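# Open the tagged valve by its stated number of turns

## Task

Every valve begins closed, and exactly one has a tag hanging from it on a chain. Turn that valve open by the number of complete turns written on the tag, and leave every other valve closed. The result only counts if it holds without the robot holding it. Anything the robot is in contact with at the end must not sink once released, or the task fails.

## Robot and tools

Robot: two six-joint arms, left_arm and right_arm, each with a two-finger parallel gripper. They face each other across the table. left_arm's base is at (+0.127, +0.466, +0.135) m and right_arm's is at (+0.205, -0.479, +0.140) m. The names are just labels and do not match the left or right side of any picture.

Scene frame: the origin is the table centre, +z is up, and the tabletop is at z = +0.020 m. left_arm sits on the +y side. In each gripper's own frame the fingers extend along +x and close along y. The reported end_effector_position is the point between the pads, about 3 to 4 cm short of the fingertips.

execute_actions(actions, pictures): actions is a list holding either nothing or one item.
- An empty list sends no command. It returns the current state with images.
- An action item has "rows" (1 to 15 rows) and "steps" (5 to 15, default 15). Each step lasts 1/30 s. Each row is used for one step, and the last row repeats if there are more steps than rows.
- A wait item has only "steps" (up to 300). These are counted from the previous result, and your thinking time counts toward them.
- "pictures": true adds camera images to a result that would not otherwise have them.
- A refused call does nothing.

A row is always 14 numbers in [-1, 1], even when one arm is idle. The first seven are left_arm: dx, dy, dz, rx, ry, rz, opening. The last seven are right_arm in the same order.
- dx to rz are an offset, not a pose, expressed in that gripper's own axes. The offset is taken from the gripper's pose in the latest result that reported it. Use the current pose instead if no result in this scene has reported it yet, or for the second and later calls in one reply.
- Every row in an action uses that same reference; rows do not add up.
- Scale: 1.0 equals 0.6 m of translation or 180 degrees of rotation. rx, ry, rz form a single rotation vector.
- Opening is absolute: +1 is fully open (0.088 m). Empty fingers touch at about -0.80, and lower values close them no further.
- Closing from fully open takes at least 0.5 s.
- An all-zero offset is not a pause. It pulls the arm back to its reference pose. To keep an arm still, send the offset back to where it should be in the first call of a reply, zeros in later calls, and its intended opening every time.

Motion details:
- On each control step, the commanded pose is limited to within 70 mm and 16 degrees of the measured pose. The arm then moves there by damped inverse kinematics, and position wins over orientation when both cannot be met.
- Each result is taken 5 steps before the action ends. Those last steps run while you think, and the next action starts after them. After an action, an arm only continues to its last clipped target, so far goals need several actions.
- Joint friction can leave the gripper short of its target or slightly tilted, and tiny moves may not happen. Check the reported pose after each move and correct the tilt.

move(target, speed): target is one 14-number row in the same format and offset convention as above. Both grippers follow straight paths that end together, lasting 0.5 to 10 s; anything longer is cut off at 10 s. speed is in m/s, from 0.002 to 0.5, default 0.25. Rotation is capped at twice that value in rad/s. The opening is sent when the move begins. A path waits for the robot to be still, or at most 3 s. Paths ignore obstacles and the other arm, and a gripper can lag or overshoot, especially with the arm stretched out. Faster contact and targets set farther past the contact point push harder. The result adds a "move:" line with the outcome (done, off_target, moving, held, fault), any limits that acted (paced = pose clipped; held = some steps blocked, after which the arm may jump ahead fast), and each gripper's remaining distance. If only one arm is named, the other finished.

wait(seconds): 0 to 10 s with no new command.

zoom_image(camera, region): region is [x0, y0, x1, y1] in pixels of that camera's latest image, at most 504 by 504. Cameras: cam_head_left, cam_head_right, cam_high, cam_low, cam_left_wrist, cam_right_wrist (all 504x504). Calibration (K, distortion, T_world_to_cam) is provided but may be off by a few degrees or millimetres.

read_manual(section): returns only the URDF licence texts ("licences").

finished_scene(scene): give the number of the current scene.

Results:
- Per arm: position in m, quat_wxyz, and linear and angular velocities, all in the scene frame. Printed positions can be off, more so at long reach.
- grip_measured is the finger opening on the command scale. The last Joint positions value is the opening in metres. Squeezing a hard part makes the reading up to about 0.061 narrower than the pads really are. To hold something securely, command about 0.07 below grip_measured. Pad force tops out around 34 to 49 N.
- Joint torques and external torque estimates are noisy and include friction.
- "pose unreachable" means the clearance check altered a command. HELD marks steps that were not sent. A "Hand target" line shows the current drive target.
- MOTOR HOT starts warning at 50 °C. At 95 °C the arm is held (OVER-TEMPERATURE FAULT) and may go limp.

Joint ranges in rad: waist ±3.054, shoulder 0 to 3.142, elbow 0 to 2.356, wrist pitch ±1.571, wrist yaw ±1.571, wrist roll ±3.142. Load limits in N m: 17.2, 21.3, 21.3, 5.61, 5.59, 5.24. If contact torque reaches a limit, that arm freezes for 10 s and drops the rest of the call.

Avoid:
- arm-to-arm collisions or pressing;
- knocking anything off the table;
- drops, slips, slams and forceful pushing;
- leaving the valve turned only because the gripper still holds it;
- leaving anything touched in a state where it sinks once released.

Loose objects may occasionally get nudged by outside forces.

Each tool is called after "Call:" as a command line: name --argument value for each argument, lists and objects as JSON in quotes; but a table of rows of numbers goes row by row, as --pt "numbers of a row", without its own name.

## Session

Call:
execute_actions --actions '[]'

Scene clock: 0.00 s of 5350.00 s.
left_arm: end_effector_position=(+0.2100, +0.1599, +0.4601) grip_measured=+0.839 end_effector_quat_wxyz=(+0.793, -0.016, -0.023, -0.608) end_effector_velocity=(+0.002, +0.001, +0.000) end_effector_angular_velocity=(+0.000, +0.008, +0.009) | right_arm: end_effector_position=(-0.0752, -0.2021, +0.2738) grip_measured=+0.828 end_effector_quat_wxyz=(+0.426, -0.555, +0.459, +0.547) end_effector_velocity=(+0.001, -0.002, +0.000) end_effector_angular_velocity=(-0.010, +0.000, +0.005)
Joint positions: left_arm=[0.003 0.857 0.656 0.257 0.006 0.001 0.08 ] | right_arm=[ 0.912  2.068  1.892 -1.412 -0.044  0.556  0.08 ]
Joint velocities: left_arm=[ 0.002 -0.002  0.002 -0.007 -0.007 -0.007 -0.   ] | right_arm=[-0.002 -0.002 -0.002 -0.007 -0.007 -0.007 -0.   ]
Joint torques (N m, as the arm reports them, + toward a larger angle): no reading
External joint torques (N m, as the arm's controller estimates them; a push from outside toward a larger angle lowers the number): no reading
Heat: left arm: hottest shoulder 26 °C (+0.0 °C/min); right arm: hottest elbow 25 °C (+0.0 °C/min).
Hand target (left_arm): +0.210, +0.160, +0.460; +0.793, -0.016, -0.023, -0.608
Hand target (right_arm): -0.075, -0.202, +0.274; -0.426, +0.555, -0.459, -0.547
camera_calibration (this result's frames):
cam_left_wrist: T_world_to_cam=[[-0.957315, -0.284628, -0.0503523, 0.278496], [-0.0419563, 0.309189, -0.950075, 0.418429], [0.285986, -0.907408, -0.307933, 0.305559], [0, 0, 0, 1]] pos_world=[0.196778, 0.227161, 0.505653]
cam_right_wrist: T_world_to_cam=[[0.982147, 0.18689, 0.0214579, 0.113639], [0.167651, -0.921321, 0.350799, -0.233299], [0.0853303, -0.340939, -0.936205, 0.270802], [0, 0, 0, 1]] pos_world=[-0.0956049, -0.143854, 0.332928]

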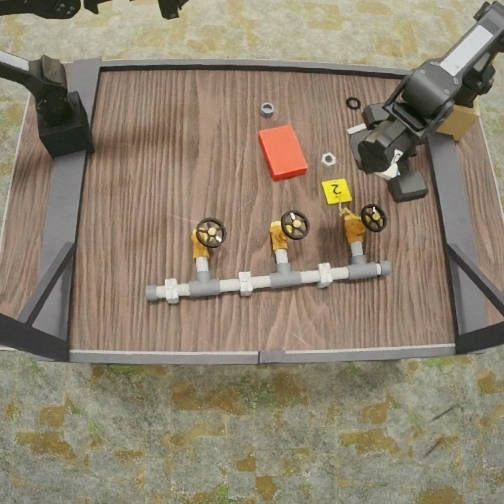

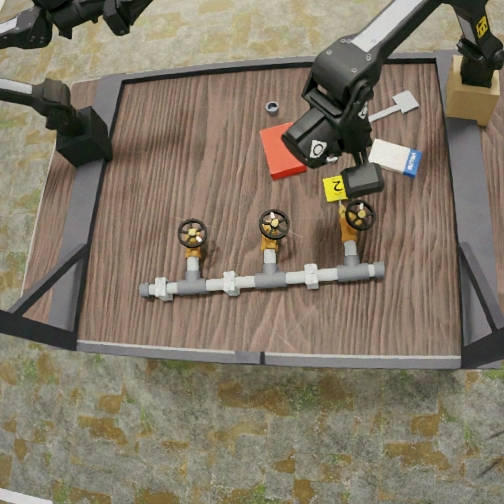

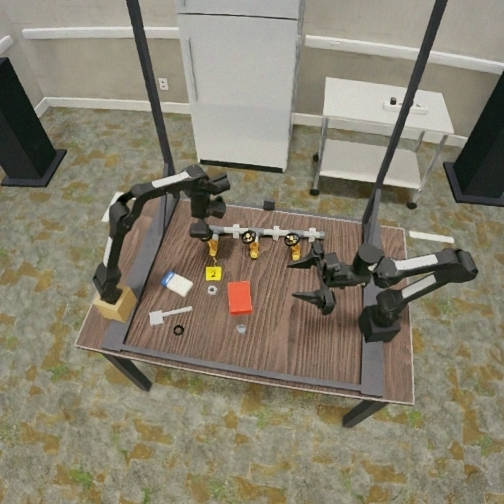

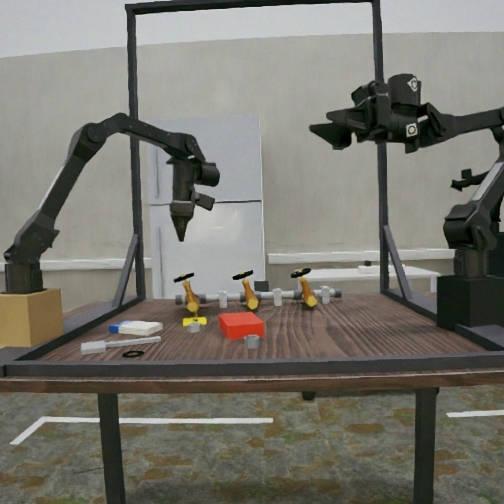

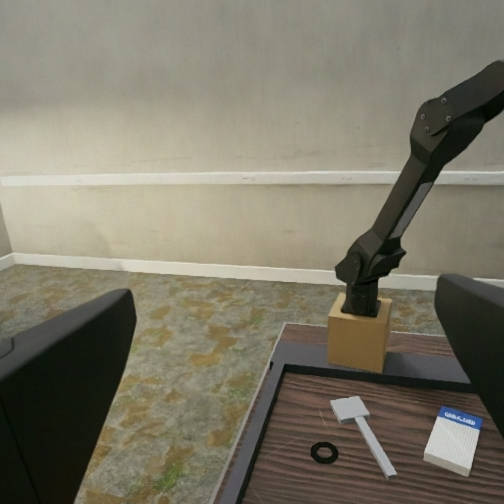

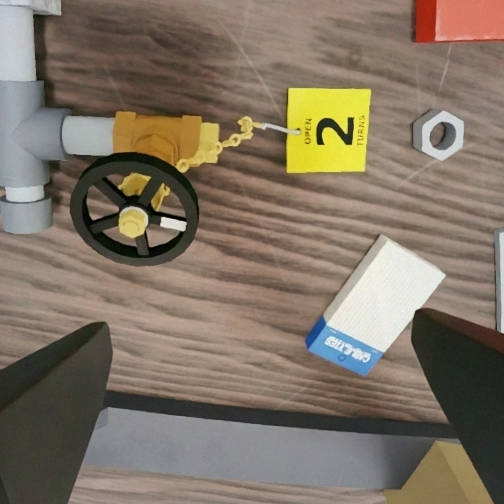

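Call:
zoom_image --camera "cam_low" --region '[150, 200, 330, 330]'

Call:
zoom_image --camera "cam_head_left" --region '[260, 170, 420, 290]'

Region (150, 200, 330, 330) of cam_low's 504x504 image, scaled by 2.800, with more detail than that image has.

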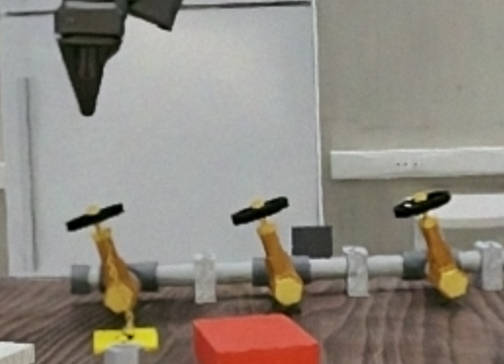

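Region (260, 170, 420, 290) of cam_head_left's 504x504 image, scaled by 3.150, with more detail than that image has; it fills the top 378 rows of this view, and the rest is white.

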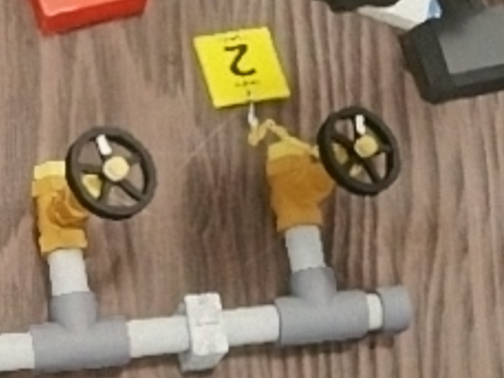

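Call:
move --target '[0,0,0,0,0,0,0.84,0.122,0.099,-0.012,0,-0.106,-0.02,1]' --speed 0.2

Scene clock: 2.53 s of 5350.00 s.
left_arm: end_effector_position=(+0.2100, +0.1599, +0.4601) grip_measured=+0.839 end_effector_quat_wxyz=(+0.793, -0.016, -0.023, -0.608) end_effector_velocity=(+0.000, +0.000, -0.004) end_effector_angular_velocity=(+0.010, +0.011, +0.004) | right_arm: end_effector_position=(-0.1342, -0.2231, +0.2065) grip_measured=+0.989 end_effector_quat_wxyz=(+0.511, -0.469, +0.366, +0.621) end_effector_velocity=(+0.000, -0.003, -0.002) end_effector_angular_velocity=(-0.007, -0.000, +0.011)
Joint positions: left_arm=[0.003 0.857 0.656 0.257 0.006 0.001 0.08 ] | right_arm=[ 1.142  2.034  1.541 -0.883  0.227  0.767  0.087]
Joint velocities: left_arm=[-0.002 -0.002 -0.007 -0.007 -0.007 -0.007 -0.   ] | right_arm=[ 0.002 -0.002 -0.012  0.007 -0.007 -0.007 -0.   ]
Joint torques (N m, as the arm reports them, + toward a larger angle): left_arm=[ 0.   -2.06  6.34  1.57  0.05  0.06] | right_arm=[ 0.3  -9.34  5.31  1.27  0.29  0.07]
External joint torques (N m, as the arm's controller estimates them; a push from outside toward a larger angle lowers the number): left_arm=[ 0.02  0.14 -0.78 -0.17  0.05  0.05] | right_arm=[ 0.31  0.26 -0.79  0.6   0.09  0.07]
Heat: left arm: hottest shoulder 26 °C (+0.0 °C/min); right arm: hottest elbow 25 °C (+0.0 °C/min).
Hand target (left_arm): +0.210, +0.160, +0.460; +0.793, -0.016, -0.023, -0.608
Hand target (right_arm): -0.133, -0.226, +0.202; +0.512, -0.473, +0.364, +0.618
Off the commanded pose (left_arm): 0.000 m, 0 deg.
Off the commanded pose (right_arm): 0.004 m, 1 deg.
Kept back: nothing.
move: done
camera_calibration (this result's frames):
cam_left_wrist: T_world_to_cam=[[-0.957315, -0.284628, -0.0503523, 0.278496], [-0.0419563, 0.309189, -0.950075, 0.418429], [0.285986, -0.907408, -0.307933, 0.305559], [0, 0, 0, 1]] pos_world=[0.196778, 0.227161, 0.505653]
cam_right_wrist: T_world_to_cam=[[0.984237, 0.165812, 0.0615132, 0.164305], [0.164774, -0.986094, 0.0216235, -0.165966], [0.0642433, -0.0111469, -0.997872, 0.289116], [0, 0, 0, 1]] pos_world=[-0.152942, -0.187679, 0.281983]

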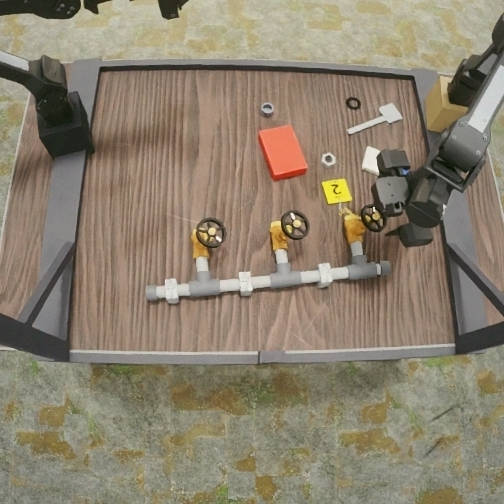

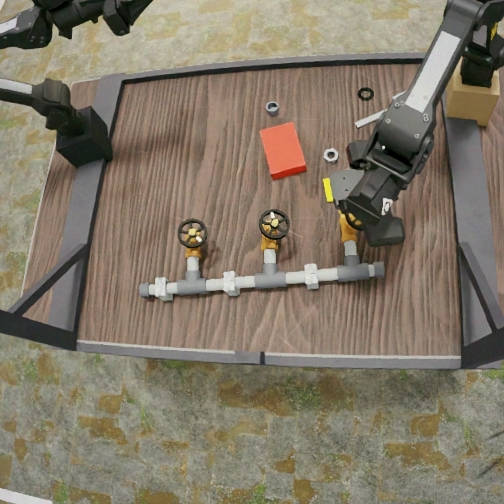

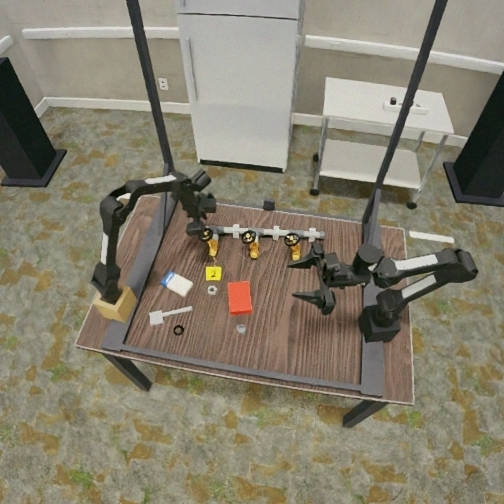

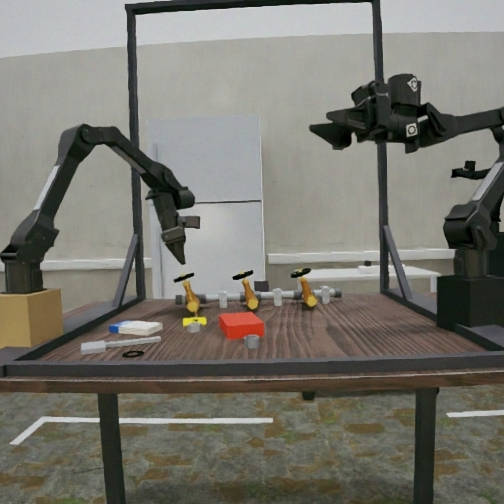

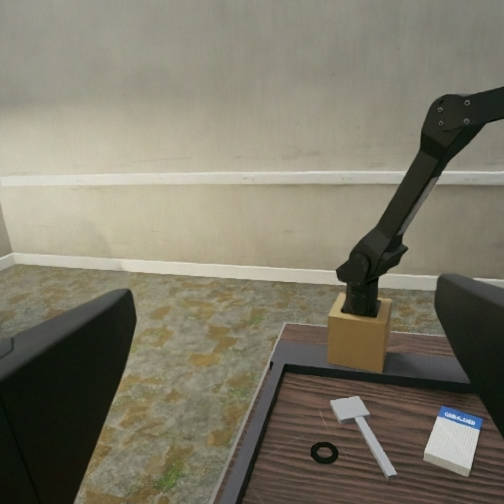

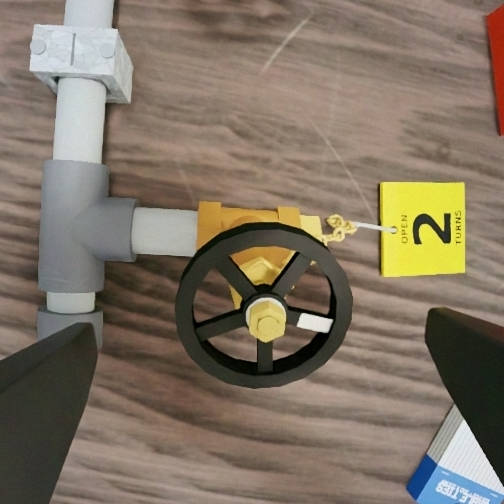

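Call:
move --target '[0,0,0,0,0,0,0.84,0.062,0,-0.004,0,0,0,1]' --speed 0.1

Call:
zoom_image --camera "cam_low" --region '[130, 200, 250, 320]'

Scene clock: 3.63 s of 5350.00 s.
left_arm: end_effector_position=(+0.2100, +0.1599, +0.4601) grip_measured=+0.839 end_effector_quat_wxyz=(+0.793, -0.016, -0.023, -0.608) end_effector_velocity=(+0.002, +0.001, -0.001) end_effector_angular_velocity=(-0.001, -0.007, +0.020) | right_arm: end_effector_position=(-0.1384, -0.2132, +0.1804) grip_measured=+0.989 end_effector_quat_wxyz=(+0.511, -0.458, +0.366, +0.628) end_effector_velocity=(+0.001, -0.000, -0.003) end_effector_angular_velocity=(-0.008, +0.004, -0.008)
Joint positions: left_arm=[0.003 0.857 0.656 0.257 0.006 0.001 0.08 ] | right_arm=[ 1.128  2.076  1.492 -0.762  0.227  0.753  0.087]
Joint velocities: left_arm=[-0.002 -0.002 -0.007  0.007 -0.022  0.007  0.   ] | right_arm=[-0.002  0.002 -0.007  0.007 -0.007  0.007 -0.   ]
Joint torques (N m, as the arm reports them, + toward a larger angle): left_arm=[ 0.2  -2.22  6.36  1.56 -0.02  0.04] | right_arm=[-0.27 -8.08  5.24  1.29  0.07 -0.12]
External joint torques (N m, as the arm's controller estimates them; a push from outside toward a larger angle lowers the number): left_arm=[ 0.18 -0.08 -0.69 -0.16 -0.02  0.03] | right_arm=[-0.28  1.7  -0.75  0.56 -0.13 -0.12]
Heat: left arm: hottest shoulder 26 °C (+0.0 °C/min); right arm: hottest elbow 25 °C (+0.0 °C/min).
Hand target (left_arm): +0.210, +0.160, +0.460; +0.793, -0.016, -0.023, -0.608
Hand target (right_arm): -0.135, -0.214, +0.170; +0.511, -0.468, +0.366, +0.621
Off the commanded pose (left_arm): 0.000 m, 0 deg.
Off the commanded pose (right_arm): 0.011 m, 2 deg.
Kept back: nothing.
move: off_target (right_arm)
camera_calibration (this result's frames):
cam_left_wrist: T_world_to_cam=[[-0.957315, -0.284628, -0.0503523, 0.278496], [-0.0419563, 0.309189, -0.950075, 0.418429], [0.285986, -0.907408, -0.307933, 0.305559], [0, 0, 0, 1]] pos_world=[0.196778, 0.227161, 0.505653]
cam_right_wrist: T_world_to_cam=[[0.985367, 0.164541, 0.0444832, 0.171272], [0.164634, -0.986353, 0.00159081, -0.151402], [0.0441379, 0.00575592, -0.999009, 0.264492], [0, 0, 0, 1]] pos_world=[-0.155514, -0.17904, 0.256852]

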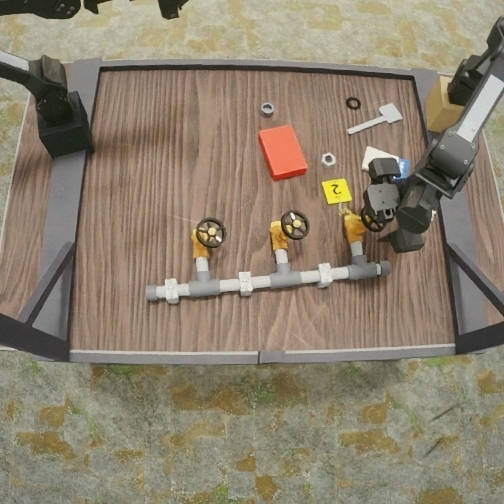

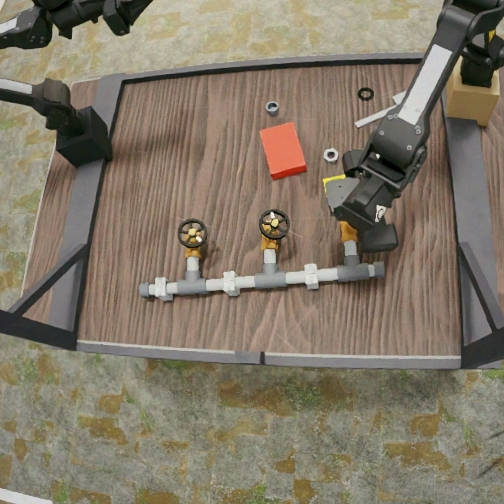

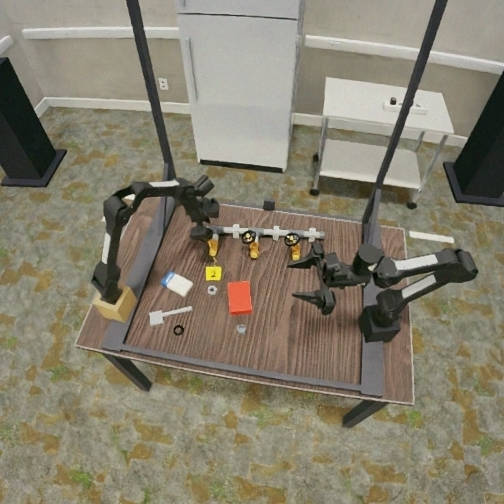

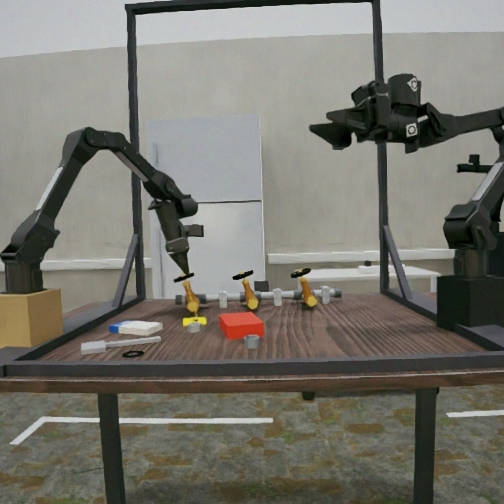

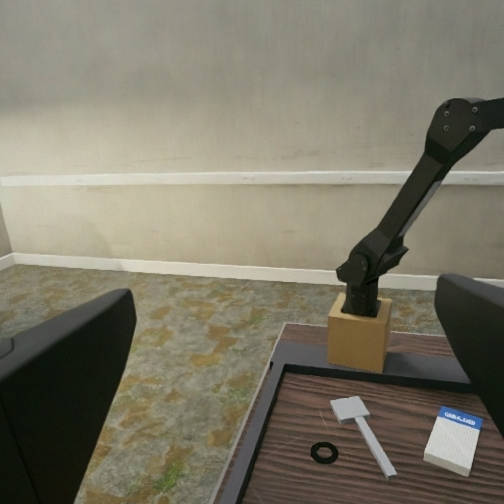

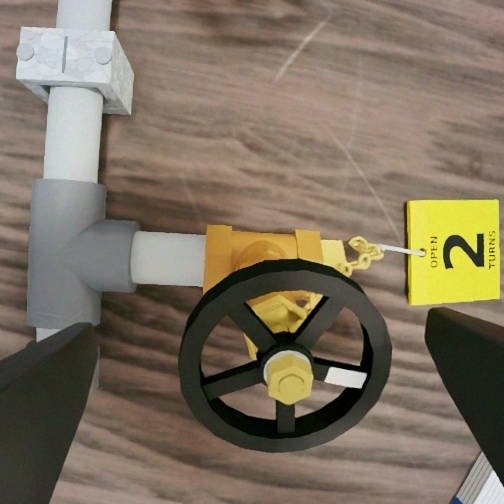

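Region (130, 200, 250, 320) of cam_low's 504x504 image, scaled by 4.200, with more detail than that image has.

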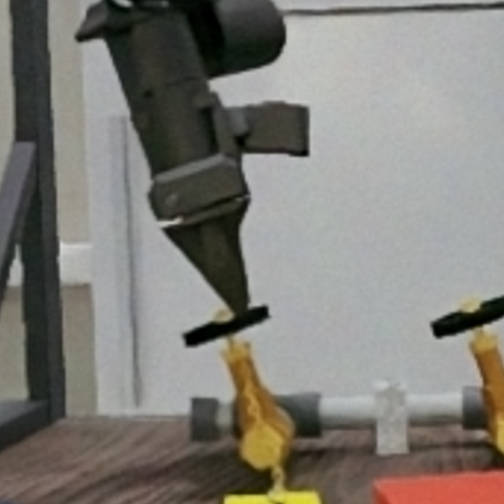

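Call:
move --target '[0,0,0,0,0,0,0.84,0.047,-0.012,-0.014,0,0.007,-0.008,1]' --speed 0.06

Call:
zoom_image --camera "cam_low" --region '[130, 200, 250, 320]'

Scene clock: 4.73 s of 5350.00 s.
left_arm: end_effector_position=(+0.2100, +0.1599, +0.4601) grip_measured=+0.839 end_effector_quat_wxyz=(+0.793, -0.016, -0.023, -0.608) end_effector_velocity=(+0.000, +0.000, -0.005) end_effector_angular_velocity=(+0.019, +0.013, +0.004) | right_arm: end_effector_position=(-0.1354, -0.2098, +0.1609) grip_measured=+0.989 end_effector_quat_wxyz=(+0.514, -0.459, +0.367, +0.625) end_effector_velocity=(-0.000, +0.000, -0.002) end_effector_angular_velocity=(-0.003, -0.001, +0.020)
Joint positions: left_arm=[0.003 0.857 0.656 0.257 0.006 0.001 0.08 ] | right_arm=[ 1.117  2.107  1.457 -0.702  0.227  0.75   0.087]
Joint velocities: left_arm=[-0.002 -0.002 -0.002 -0.022 -0.007 -0.007 -0.   ] | right_arm=[-0.002  0.002 -0.002  0.007 -0.007 -0.022 -0.   ]
Joint torques (N m, as the arm reports them, + toward a larger angle): left_arm=[ 0.02 -2.03  6.17  1.6   0.    0.03] | right_arm=[-0.3  -8.1   5.15  1.3   0.21 -0.09]
External joint torques (N m, as the arm's controller estimates them; a push from outside toward a larger angle lowers the number): left_arm=[ 0.02  0.14 -0.92 -0.13  0.    0.02] | right_arm=[-0.29  1.71 -0.71  0.58  0.01 -0.1 ]
Heat: left arm: hottest shoulder 26 °C (+0.0 °C/min); right arm: hottest elbow 25 °C (+0.0 °C/min).
Hand target (left_arm): +0.210, +0.160, +0.460; +0.793, -0.016, -0.023, -0.608
Hand target (right_arm): -0.131, -0.211, +0.151; +0.515, -0.469, +0.366, +0.617
Off the commanded pose (left_arm): 0.000 m, 0 deg.
Off the commanded pose (right_arm): 0.011 m, 1 deg.
Kept back: nothing.
move: off_target (right_arm)
camera_calibration (this result's frames):
cam_left_wrist: T_world_to_cam=[[-0.957315, -0.284628, -0.0503523, 0.278496], [-0.0419563, 0.309189, -0.950075, 0.418429], [0.285986, -0.907408, -0.307933, 0.305559], [0, 0, 0, 1]] pos_world=[0.196778, 0.227161, 0.505653]
cam_right_wrist: T_world_to_cam=[[0.986289, 0.157388, 0.0496229, 0.166474], [0.157311, -0.987534, 0.00546789, -0.15037], [0.0498648, 0.00241332, -0.998753, 0.244911], [0, 0, 0, 1]] pos_world=[-0.152749, -0.175288, 0.237167]

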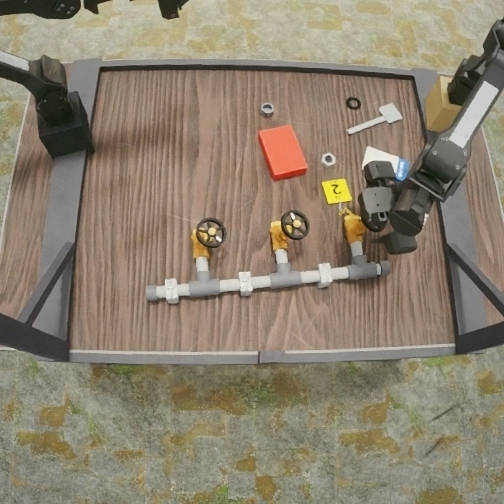

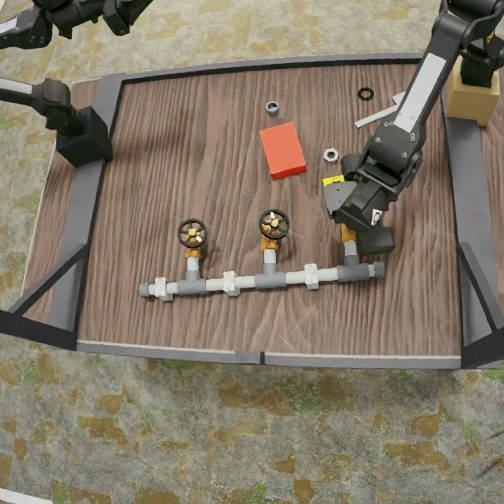

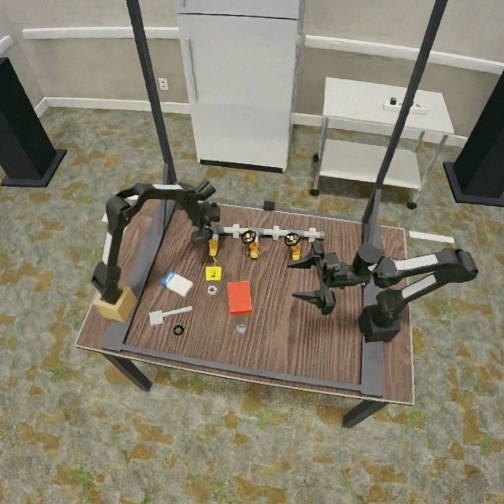

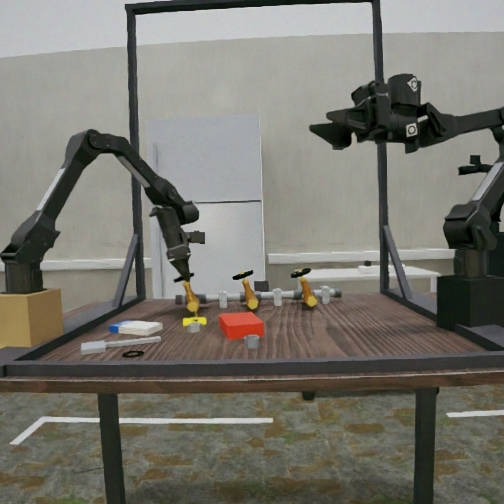

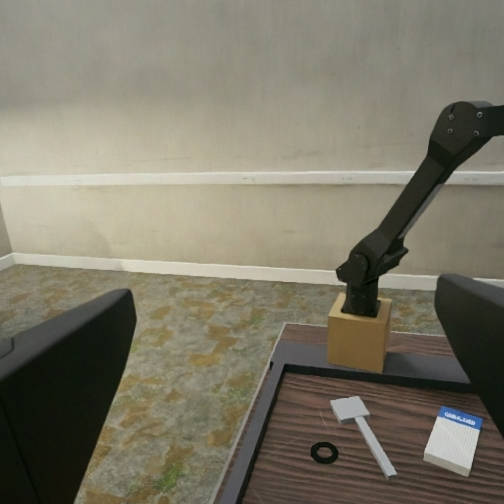

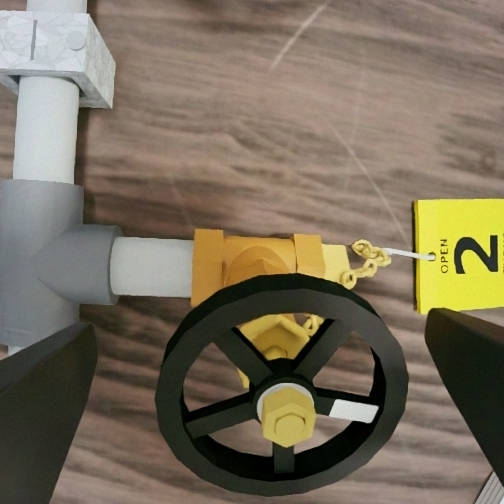

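Region (130, 200, 250, 320) of cam_low's 504x504 image, scaled by 4.200, with more detail than that image has.

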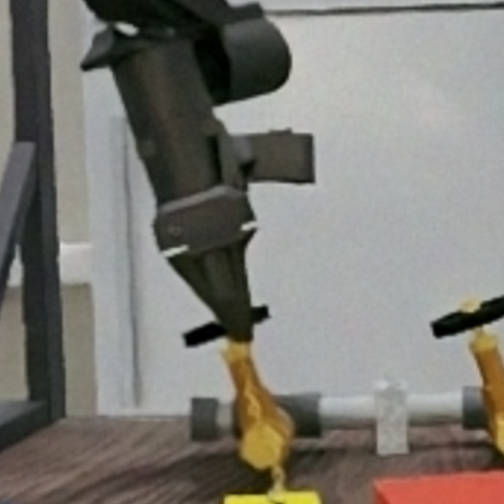

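Call:
move --target '[0,0,0,0,0,0,0.84,0.025,-0.015,-0.017,0,0.007,-0.008,0.8]' --speed 0.06

Scene clock: 5.73 s of 5350.00 s.
left_arm: end_effector_position=(+0.2100, +0.1599, +0.4601) grip_measured=+0.839 end_effector_quat_wxyz=(+0.793, -0.016, -0.023, -0.608) end_effector_velocity=(+0.001, +0.001, -0.002) end_effector_angular_velocity=(+0.005, +0.010, +0.014) | right_arm: end_effector_position=(-0.1301, -0.2117, +0.1525) grip_measured=+0.803 end_effector_quat_wxyz=(+0.515, -0.462, +0.368, +0.621) end_effector_velocity=(+0.003, -0.002, -0.002) end_effector_angular_velocity=(-0.013, -0.004, -0.008)
Joint positions: left_arm=[0.003 0.857 0.656 0.257 0.006 0.001 0.08 ] | right_arm=[ 1.114  2.107  1.423 -0.676  0.227  0.75   0.078]
Joint velocities: left_arm=[-0.007 -0.002 -0.002 -0.007 -0.022 -0.007 -0.   ] | right_arm=[-0.002 -0.002 -0.007 -0.007 -0.007  0.007 -0.   ]
Joint torques (N m, as the arm reports them, + toward a larger angle): left_arm=[ 0.01 -2.06  6.37  1.6  -0.01  0.03] | right_arm=[-0.24 -8.37  4.92  1.28  0.24  0.02]
External joint torques (N m, as the arm's controller estimates them; a push from outside toward a larger angle lowers the number): left_arm=[ 0.03  0.1  -0.73 -0.13 -0.01  0.02] | right_arm=[-0.24  1.44 -0.86  0.59  0.04  0.02]
Heat: left arm: hottest shoulder 26 °C (+0.0 °C/min); right arm: hottest elbow 25 °C (+0.0 °C/min).
Hand target (left_arm): +0.210, +0.160, +0.460; +0.793, -0.016, -0.023, -0.608
Hand target (right_arm): -0.125, -0.213, +0.144; +0.518, -0.470, +0.367, +0.613
Off the commanded pose (left_arm): 0.000 m, 0 deg.
Off the commanded pose (right_arm): 0.010 m, 1 deg.
Kept back: nothing.
move: off_target (right_arm)
camera_calibration (this result's frames):
cam_left_wrist: T_world_to_cam=[[-0.957315, -0.284628, -0.0503523, 0.278496], [-0.0419563, 0.309189, -0.950075, 0.418429], [0.285986, -0.907408, -0.307933, 0.305559], [0, 0, 0, 1]] pos_world=[0.196778, 0.227161, 0.505653]
cam_right_wrist: T_world_to_cam=[[0.986381, 0.154636, 0.0560386, 0.160447], [0.154235, -0.987968, 0.0114401, -0.154503], [0.0571334, -0.00264115, -0.998363, 0.236057], [0, 0, 0, 1]] pos_world=[-0.147919, -0.176832, 0.228447]

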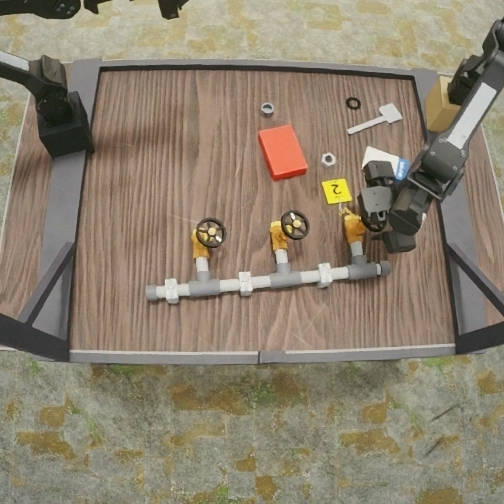

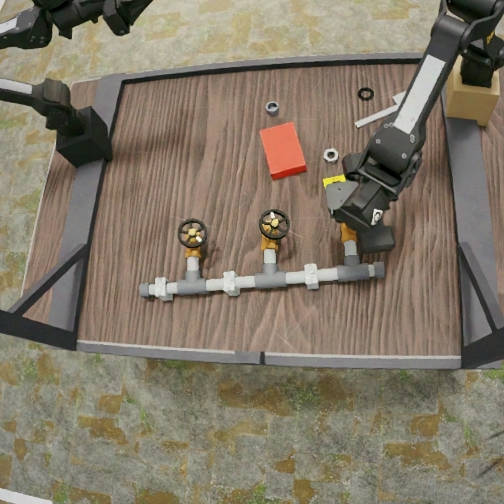

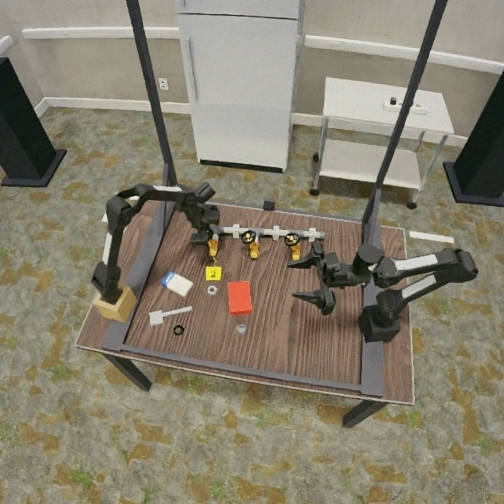

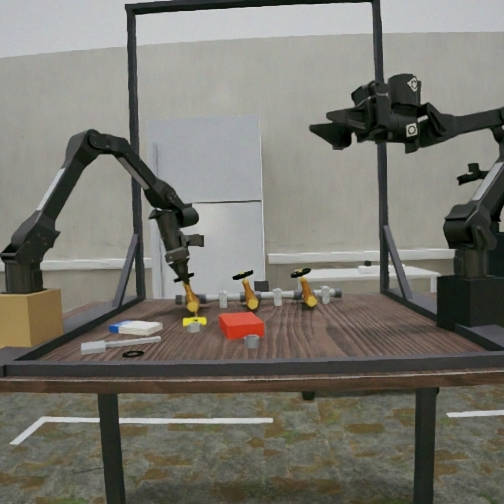

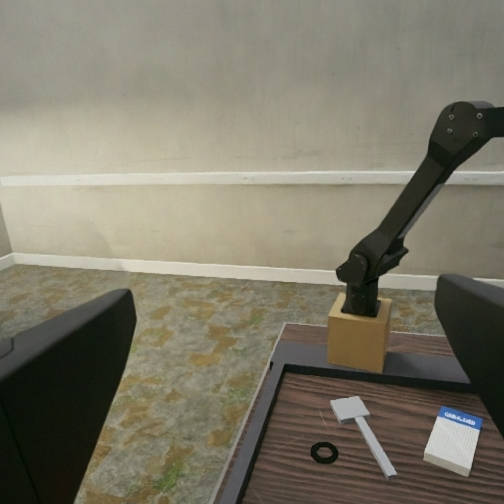

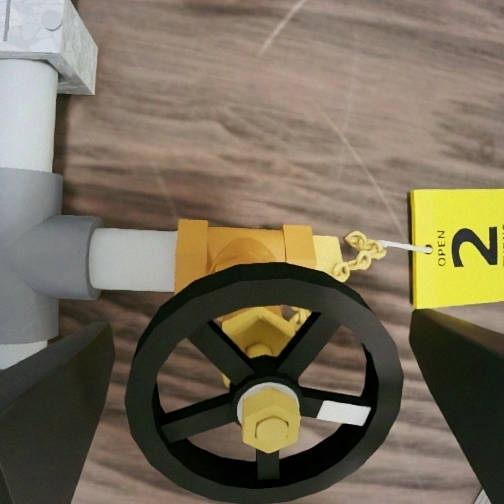

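Call:
move --target '[0,0,0,0,0,0,0.84,0,0,0,0,0,0,0.25]'

Scene clock: 6.67 s of 5350.00 s.
left_arm: end_effector_position=(+0.2100, +0.1599, +0.4601) grip_measured=+0.839 end_effector_quat_wxyz=(+0.793, -0.016, -0.023, -0.608) end_effector_velocity=(+0.001, +0.002, +0.002) end_effector_angular_velocity=(-0.004, +0.007, +0.009) | right_arm: end_effector_position=(-0.1311, -0.2121, +0.1523) grip_measured=+0.357 end_effector_quat_wxyz=(+0.514, -0.461, +0.368, +0.623) end_effector_velocity=(+0.000, -0.005, -0.002) end_effector_angular_velocity=(-0.024, -0.000, +0.014)
Joint positions: left_arm=[0.003 0.857 0.656 0.257 0.006 0.001 0.08 ] | right_arm=[ 1.115  2.107  1.422 -0.672  0.225  0.75   0.056]
Joint velocities: left_arm=[ 0.002 -0.007  0.002 -0.007 -0.007 -0.007  0.   ] | right_arm=[ 0.002 -0.002 -0.007 -0.007 -0.022 -0.007 -0.   ]
Joint torques (N m, as the arm reports them, + toward a larger angle): left_arm=[-0.13 -2.09  6.36  1.52  0.    0.02] | right_arm=[-0.17 -9.87  6.46  0.91  0.28  0.  ]
External joint torques (N m, as the arm's controller estimates them; a push from outside toward a larger angle lowers the number): left_arm=[-0.14  0.15 -0.83 -0.23  0.    0.01] | right_arm=[-0.24 -0.05  0.65  0.2   0.09  0.  ]
Heat: left arm: hottest shoulder 26 °C (+0.0 °C/min); right arm: hottest elbow 25 °C (+0.0 °C/min).
Hand target (left_arm): +0.210, +0.160, +0.460; +0.793, -0.016, -0.023, -0.608
Hand target (right_arm): -0.130, -0.212, +0.152; +0.515, -0.462, +0.368, +0.621
Off the commanded pose (left_arm): 0.000 m, 0 deg.
Off the commanded pose (right_arm): 0.001 m, 0 deg.
Kept back: nothing.
move: done
camera_calibration (this result's frames):
cam_left_wrist: T_world_to_cam=[[-0.957315, -0.284628, -0.0503523, 0.278496], [-0.0419563, 0.309189, -0.950075, 0.418429], [0.285986, -0.907408, -0.307933, 0.305559], [0, 0, 0, 1]] pos_world=[0.196778, 0.227161, 0.505653]
cam_right_wrist: T_world_to_cam=[[0.986331, 0.156343, 0.0520318, 0.162442], [0.155965, -0.987698, 0.0112742, -0.154447], [0.0531544, -0.00300498, -0.998582, 0.235335], [0, 0, 0, 1]] pos_world=[-0.148643, -0.177237, 0.22829]

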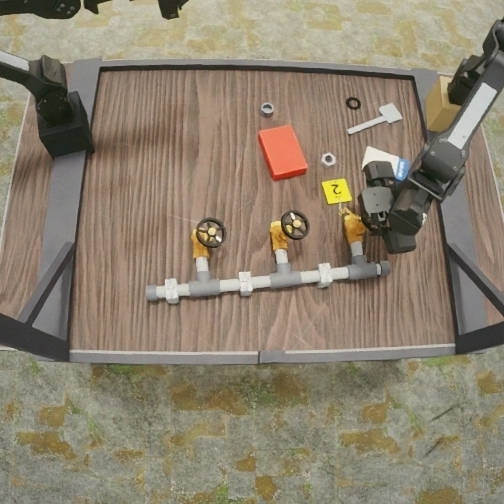

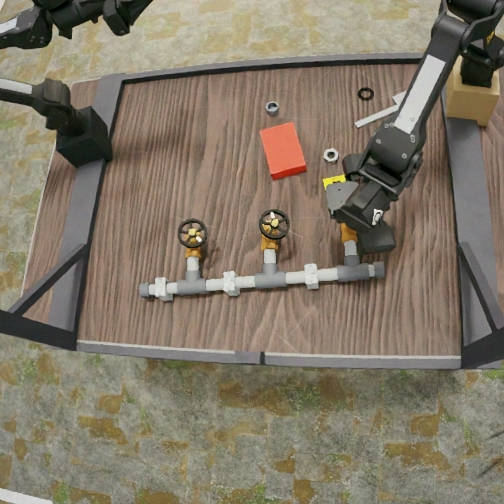

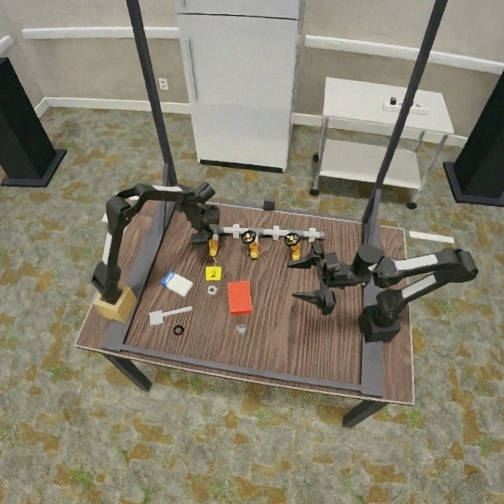

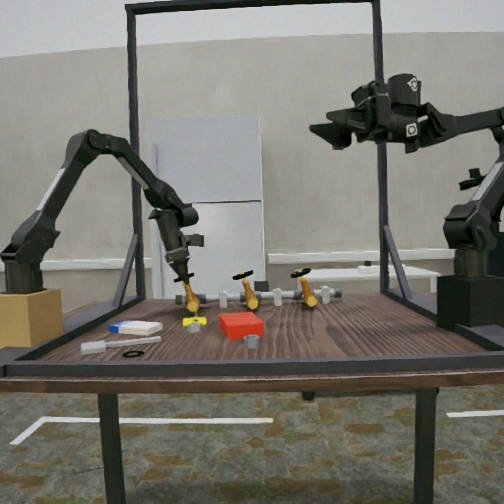

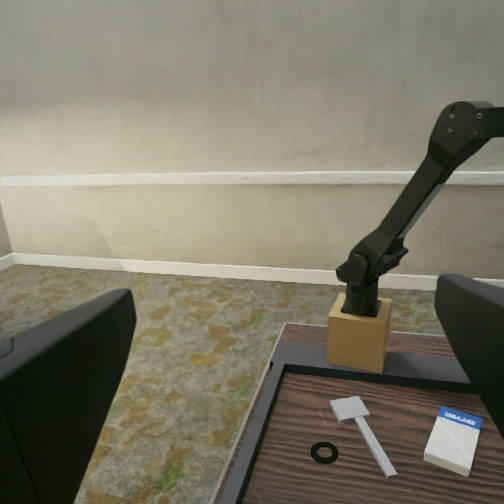

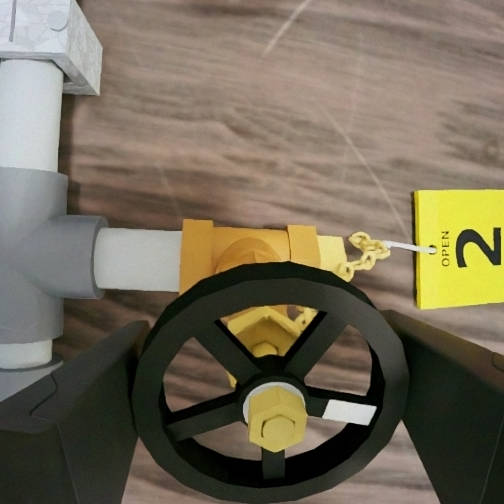

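Call:
execute_actions --actions '[]'

Scene clock: 7.00 s of 5350.00 s.
left_arm: end_effector_position=(+0.2100, +0.1599, +0.4601) grip_measured=+0.839 end_effector_quat_wxyz=(+0.793, -0.016, -0.023, -0.608) end_effector_velocity=(+0.000, +0.000, -0.005) end_effector_angular_velocity=(+0.023, -0.001, +0.005) | right_arm: end_effector_position=(-0.1311, -0.2121, +0.1523) grip_measured=+0.357 end_effector_quat_wxyz=(+0.514, -0.461, +0.368, +0.623) end_effector_velocity=(+0.005, -0.001, +0.002) end_effector_angular_velocity=(-0.003, -0.020, +0.003)
Joint positions: left_arm=[0.003 0.857 0.656 0.257 0.006 0.001 0.08 ] | right_arm=[ 1.115  2.107  1.422 -0.672  0.225  0.75   0.056]
Joint velocities: left_arm=[-0.002 -0.002 -0.002 -0.022 -0.007  0.007 -0.   ] | right_arm=[-0.002 -0.007 -0.002 -0.022  0.007 -0.007 -0.   ]
Joint torques (N m, as the arm reports them, + toward a larger angle): left_arm=[-0.02 -2.12  6.45  1.52  0.04  0.02] | right_arm=[-0.14 -9.84  6.48  0.9   0.28  0.  ]
External joint torques (N m, as the arm's controller estimates them; a push from outside toward a larger angle lowers the number): left_arm=[-0.02  0.   -0.63 -0.2   0.04  0.01] | right_arm=[-0.12  0.05  0.64  0.19  0.08  0.  ]
Heat: left arm: hottest shoulder 26 °C (+0.0 °C/min); right arm: hottest elbow 25 °C (+0.0 °C/min).
Hand target (left_arm): +0.210, +0.160, +0.460; +0.793, -0.016, -0.023, -0.608
Hand target (right_arm): -0.130, -0.212, +0.152; +0.515, -0.462, +0.368, +0.621
Off the commanded pose (left_arm): 0.000 m, 0 deg.
Off the commanded pose (right_arm): 0.001 m, 0 deg.
Kept back: nothing.
Steps of this call (steps 1 to 10: nothing new was sent). Readings (end_effector_position):
1: left_arm (+0.2100, +0.1599, +0.4601) | right_arm (-0.1311, -0.2121, +0.1523)
2: left_arm (+0.2100, +0.1599, +0.4601) | right_arm (-0.1311, -0.2121, +0.1523)
4: left_arm (+0.2100, +0.1599, +0.4601) | right_arm (-0.1311, -0.2121, +0.1523)
8: left_arm (+0.2100, +0.1599, +0.4601) | right_arm (-0.1311, -0.2121, +0.1523)
10: the state above
camera_calibration (this result's frames):
cam_left_wrist: T_world_to_cam=[[-0.957315, -0.284628, -0.0503523, 0.278496], [-0.0419563, 0.309189, -0.950075, 0.418429], [0.285986, -0.907408, -0.307933, 0.305559], [0, 0, 0, 1]] pos_world=[0.196778, 0.227161, 0.505653]
cam_right_wrist: T_world_to_cam=[[0.986331, 0.156343, 0.0520318, 0.162442], [0.155965, -0.987698, 0.0112742, -0.154447], [0.0531544, -0.00300498, -0.998582, 0.235335], [0, 0, 0, 1]] pos_world=[-0.148643, -0.177237, 0.22829]

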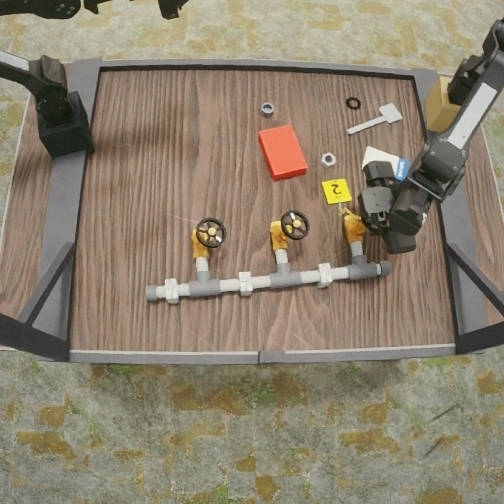

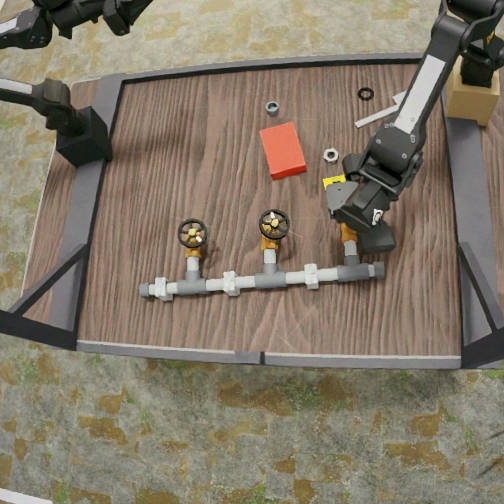

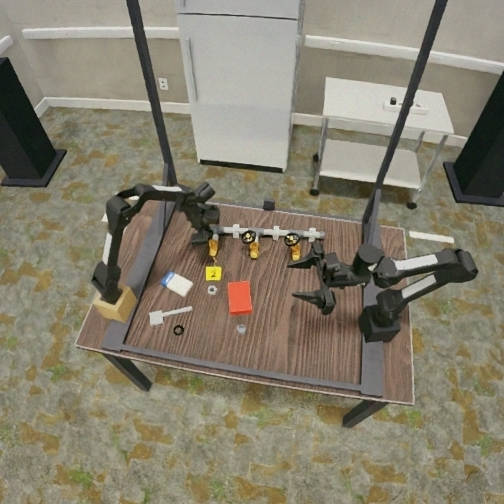

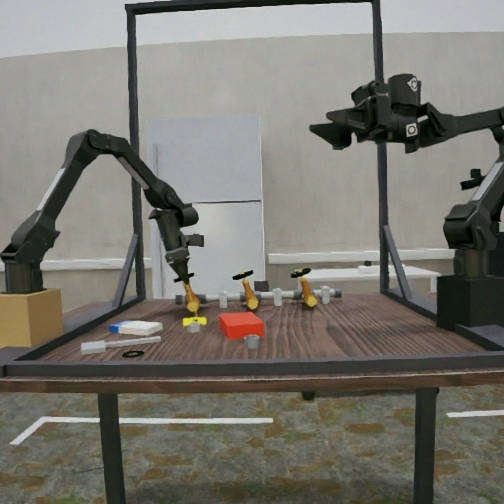

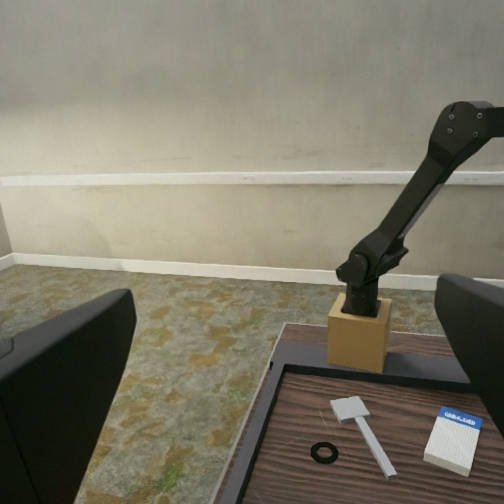

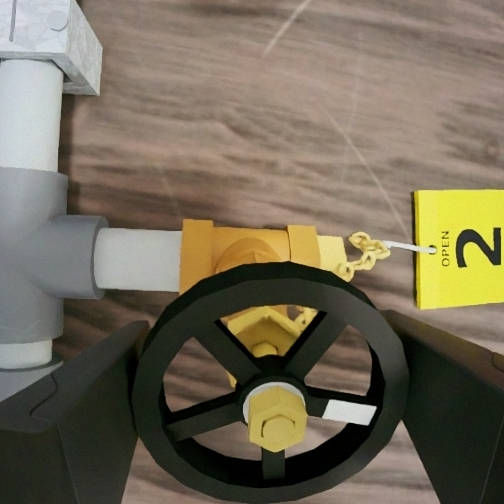

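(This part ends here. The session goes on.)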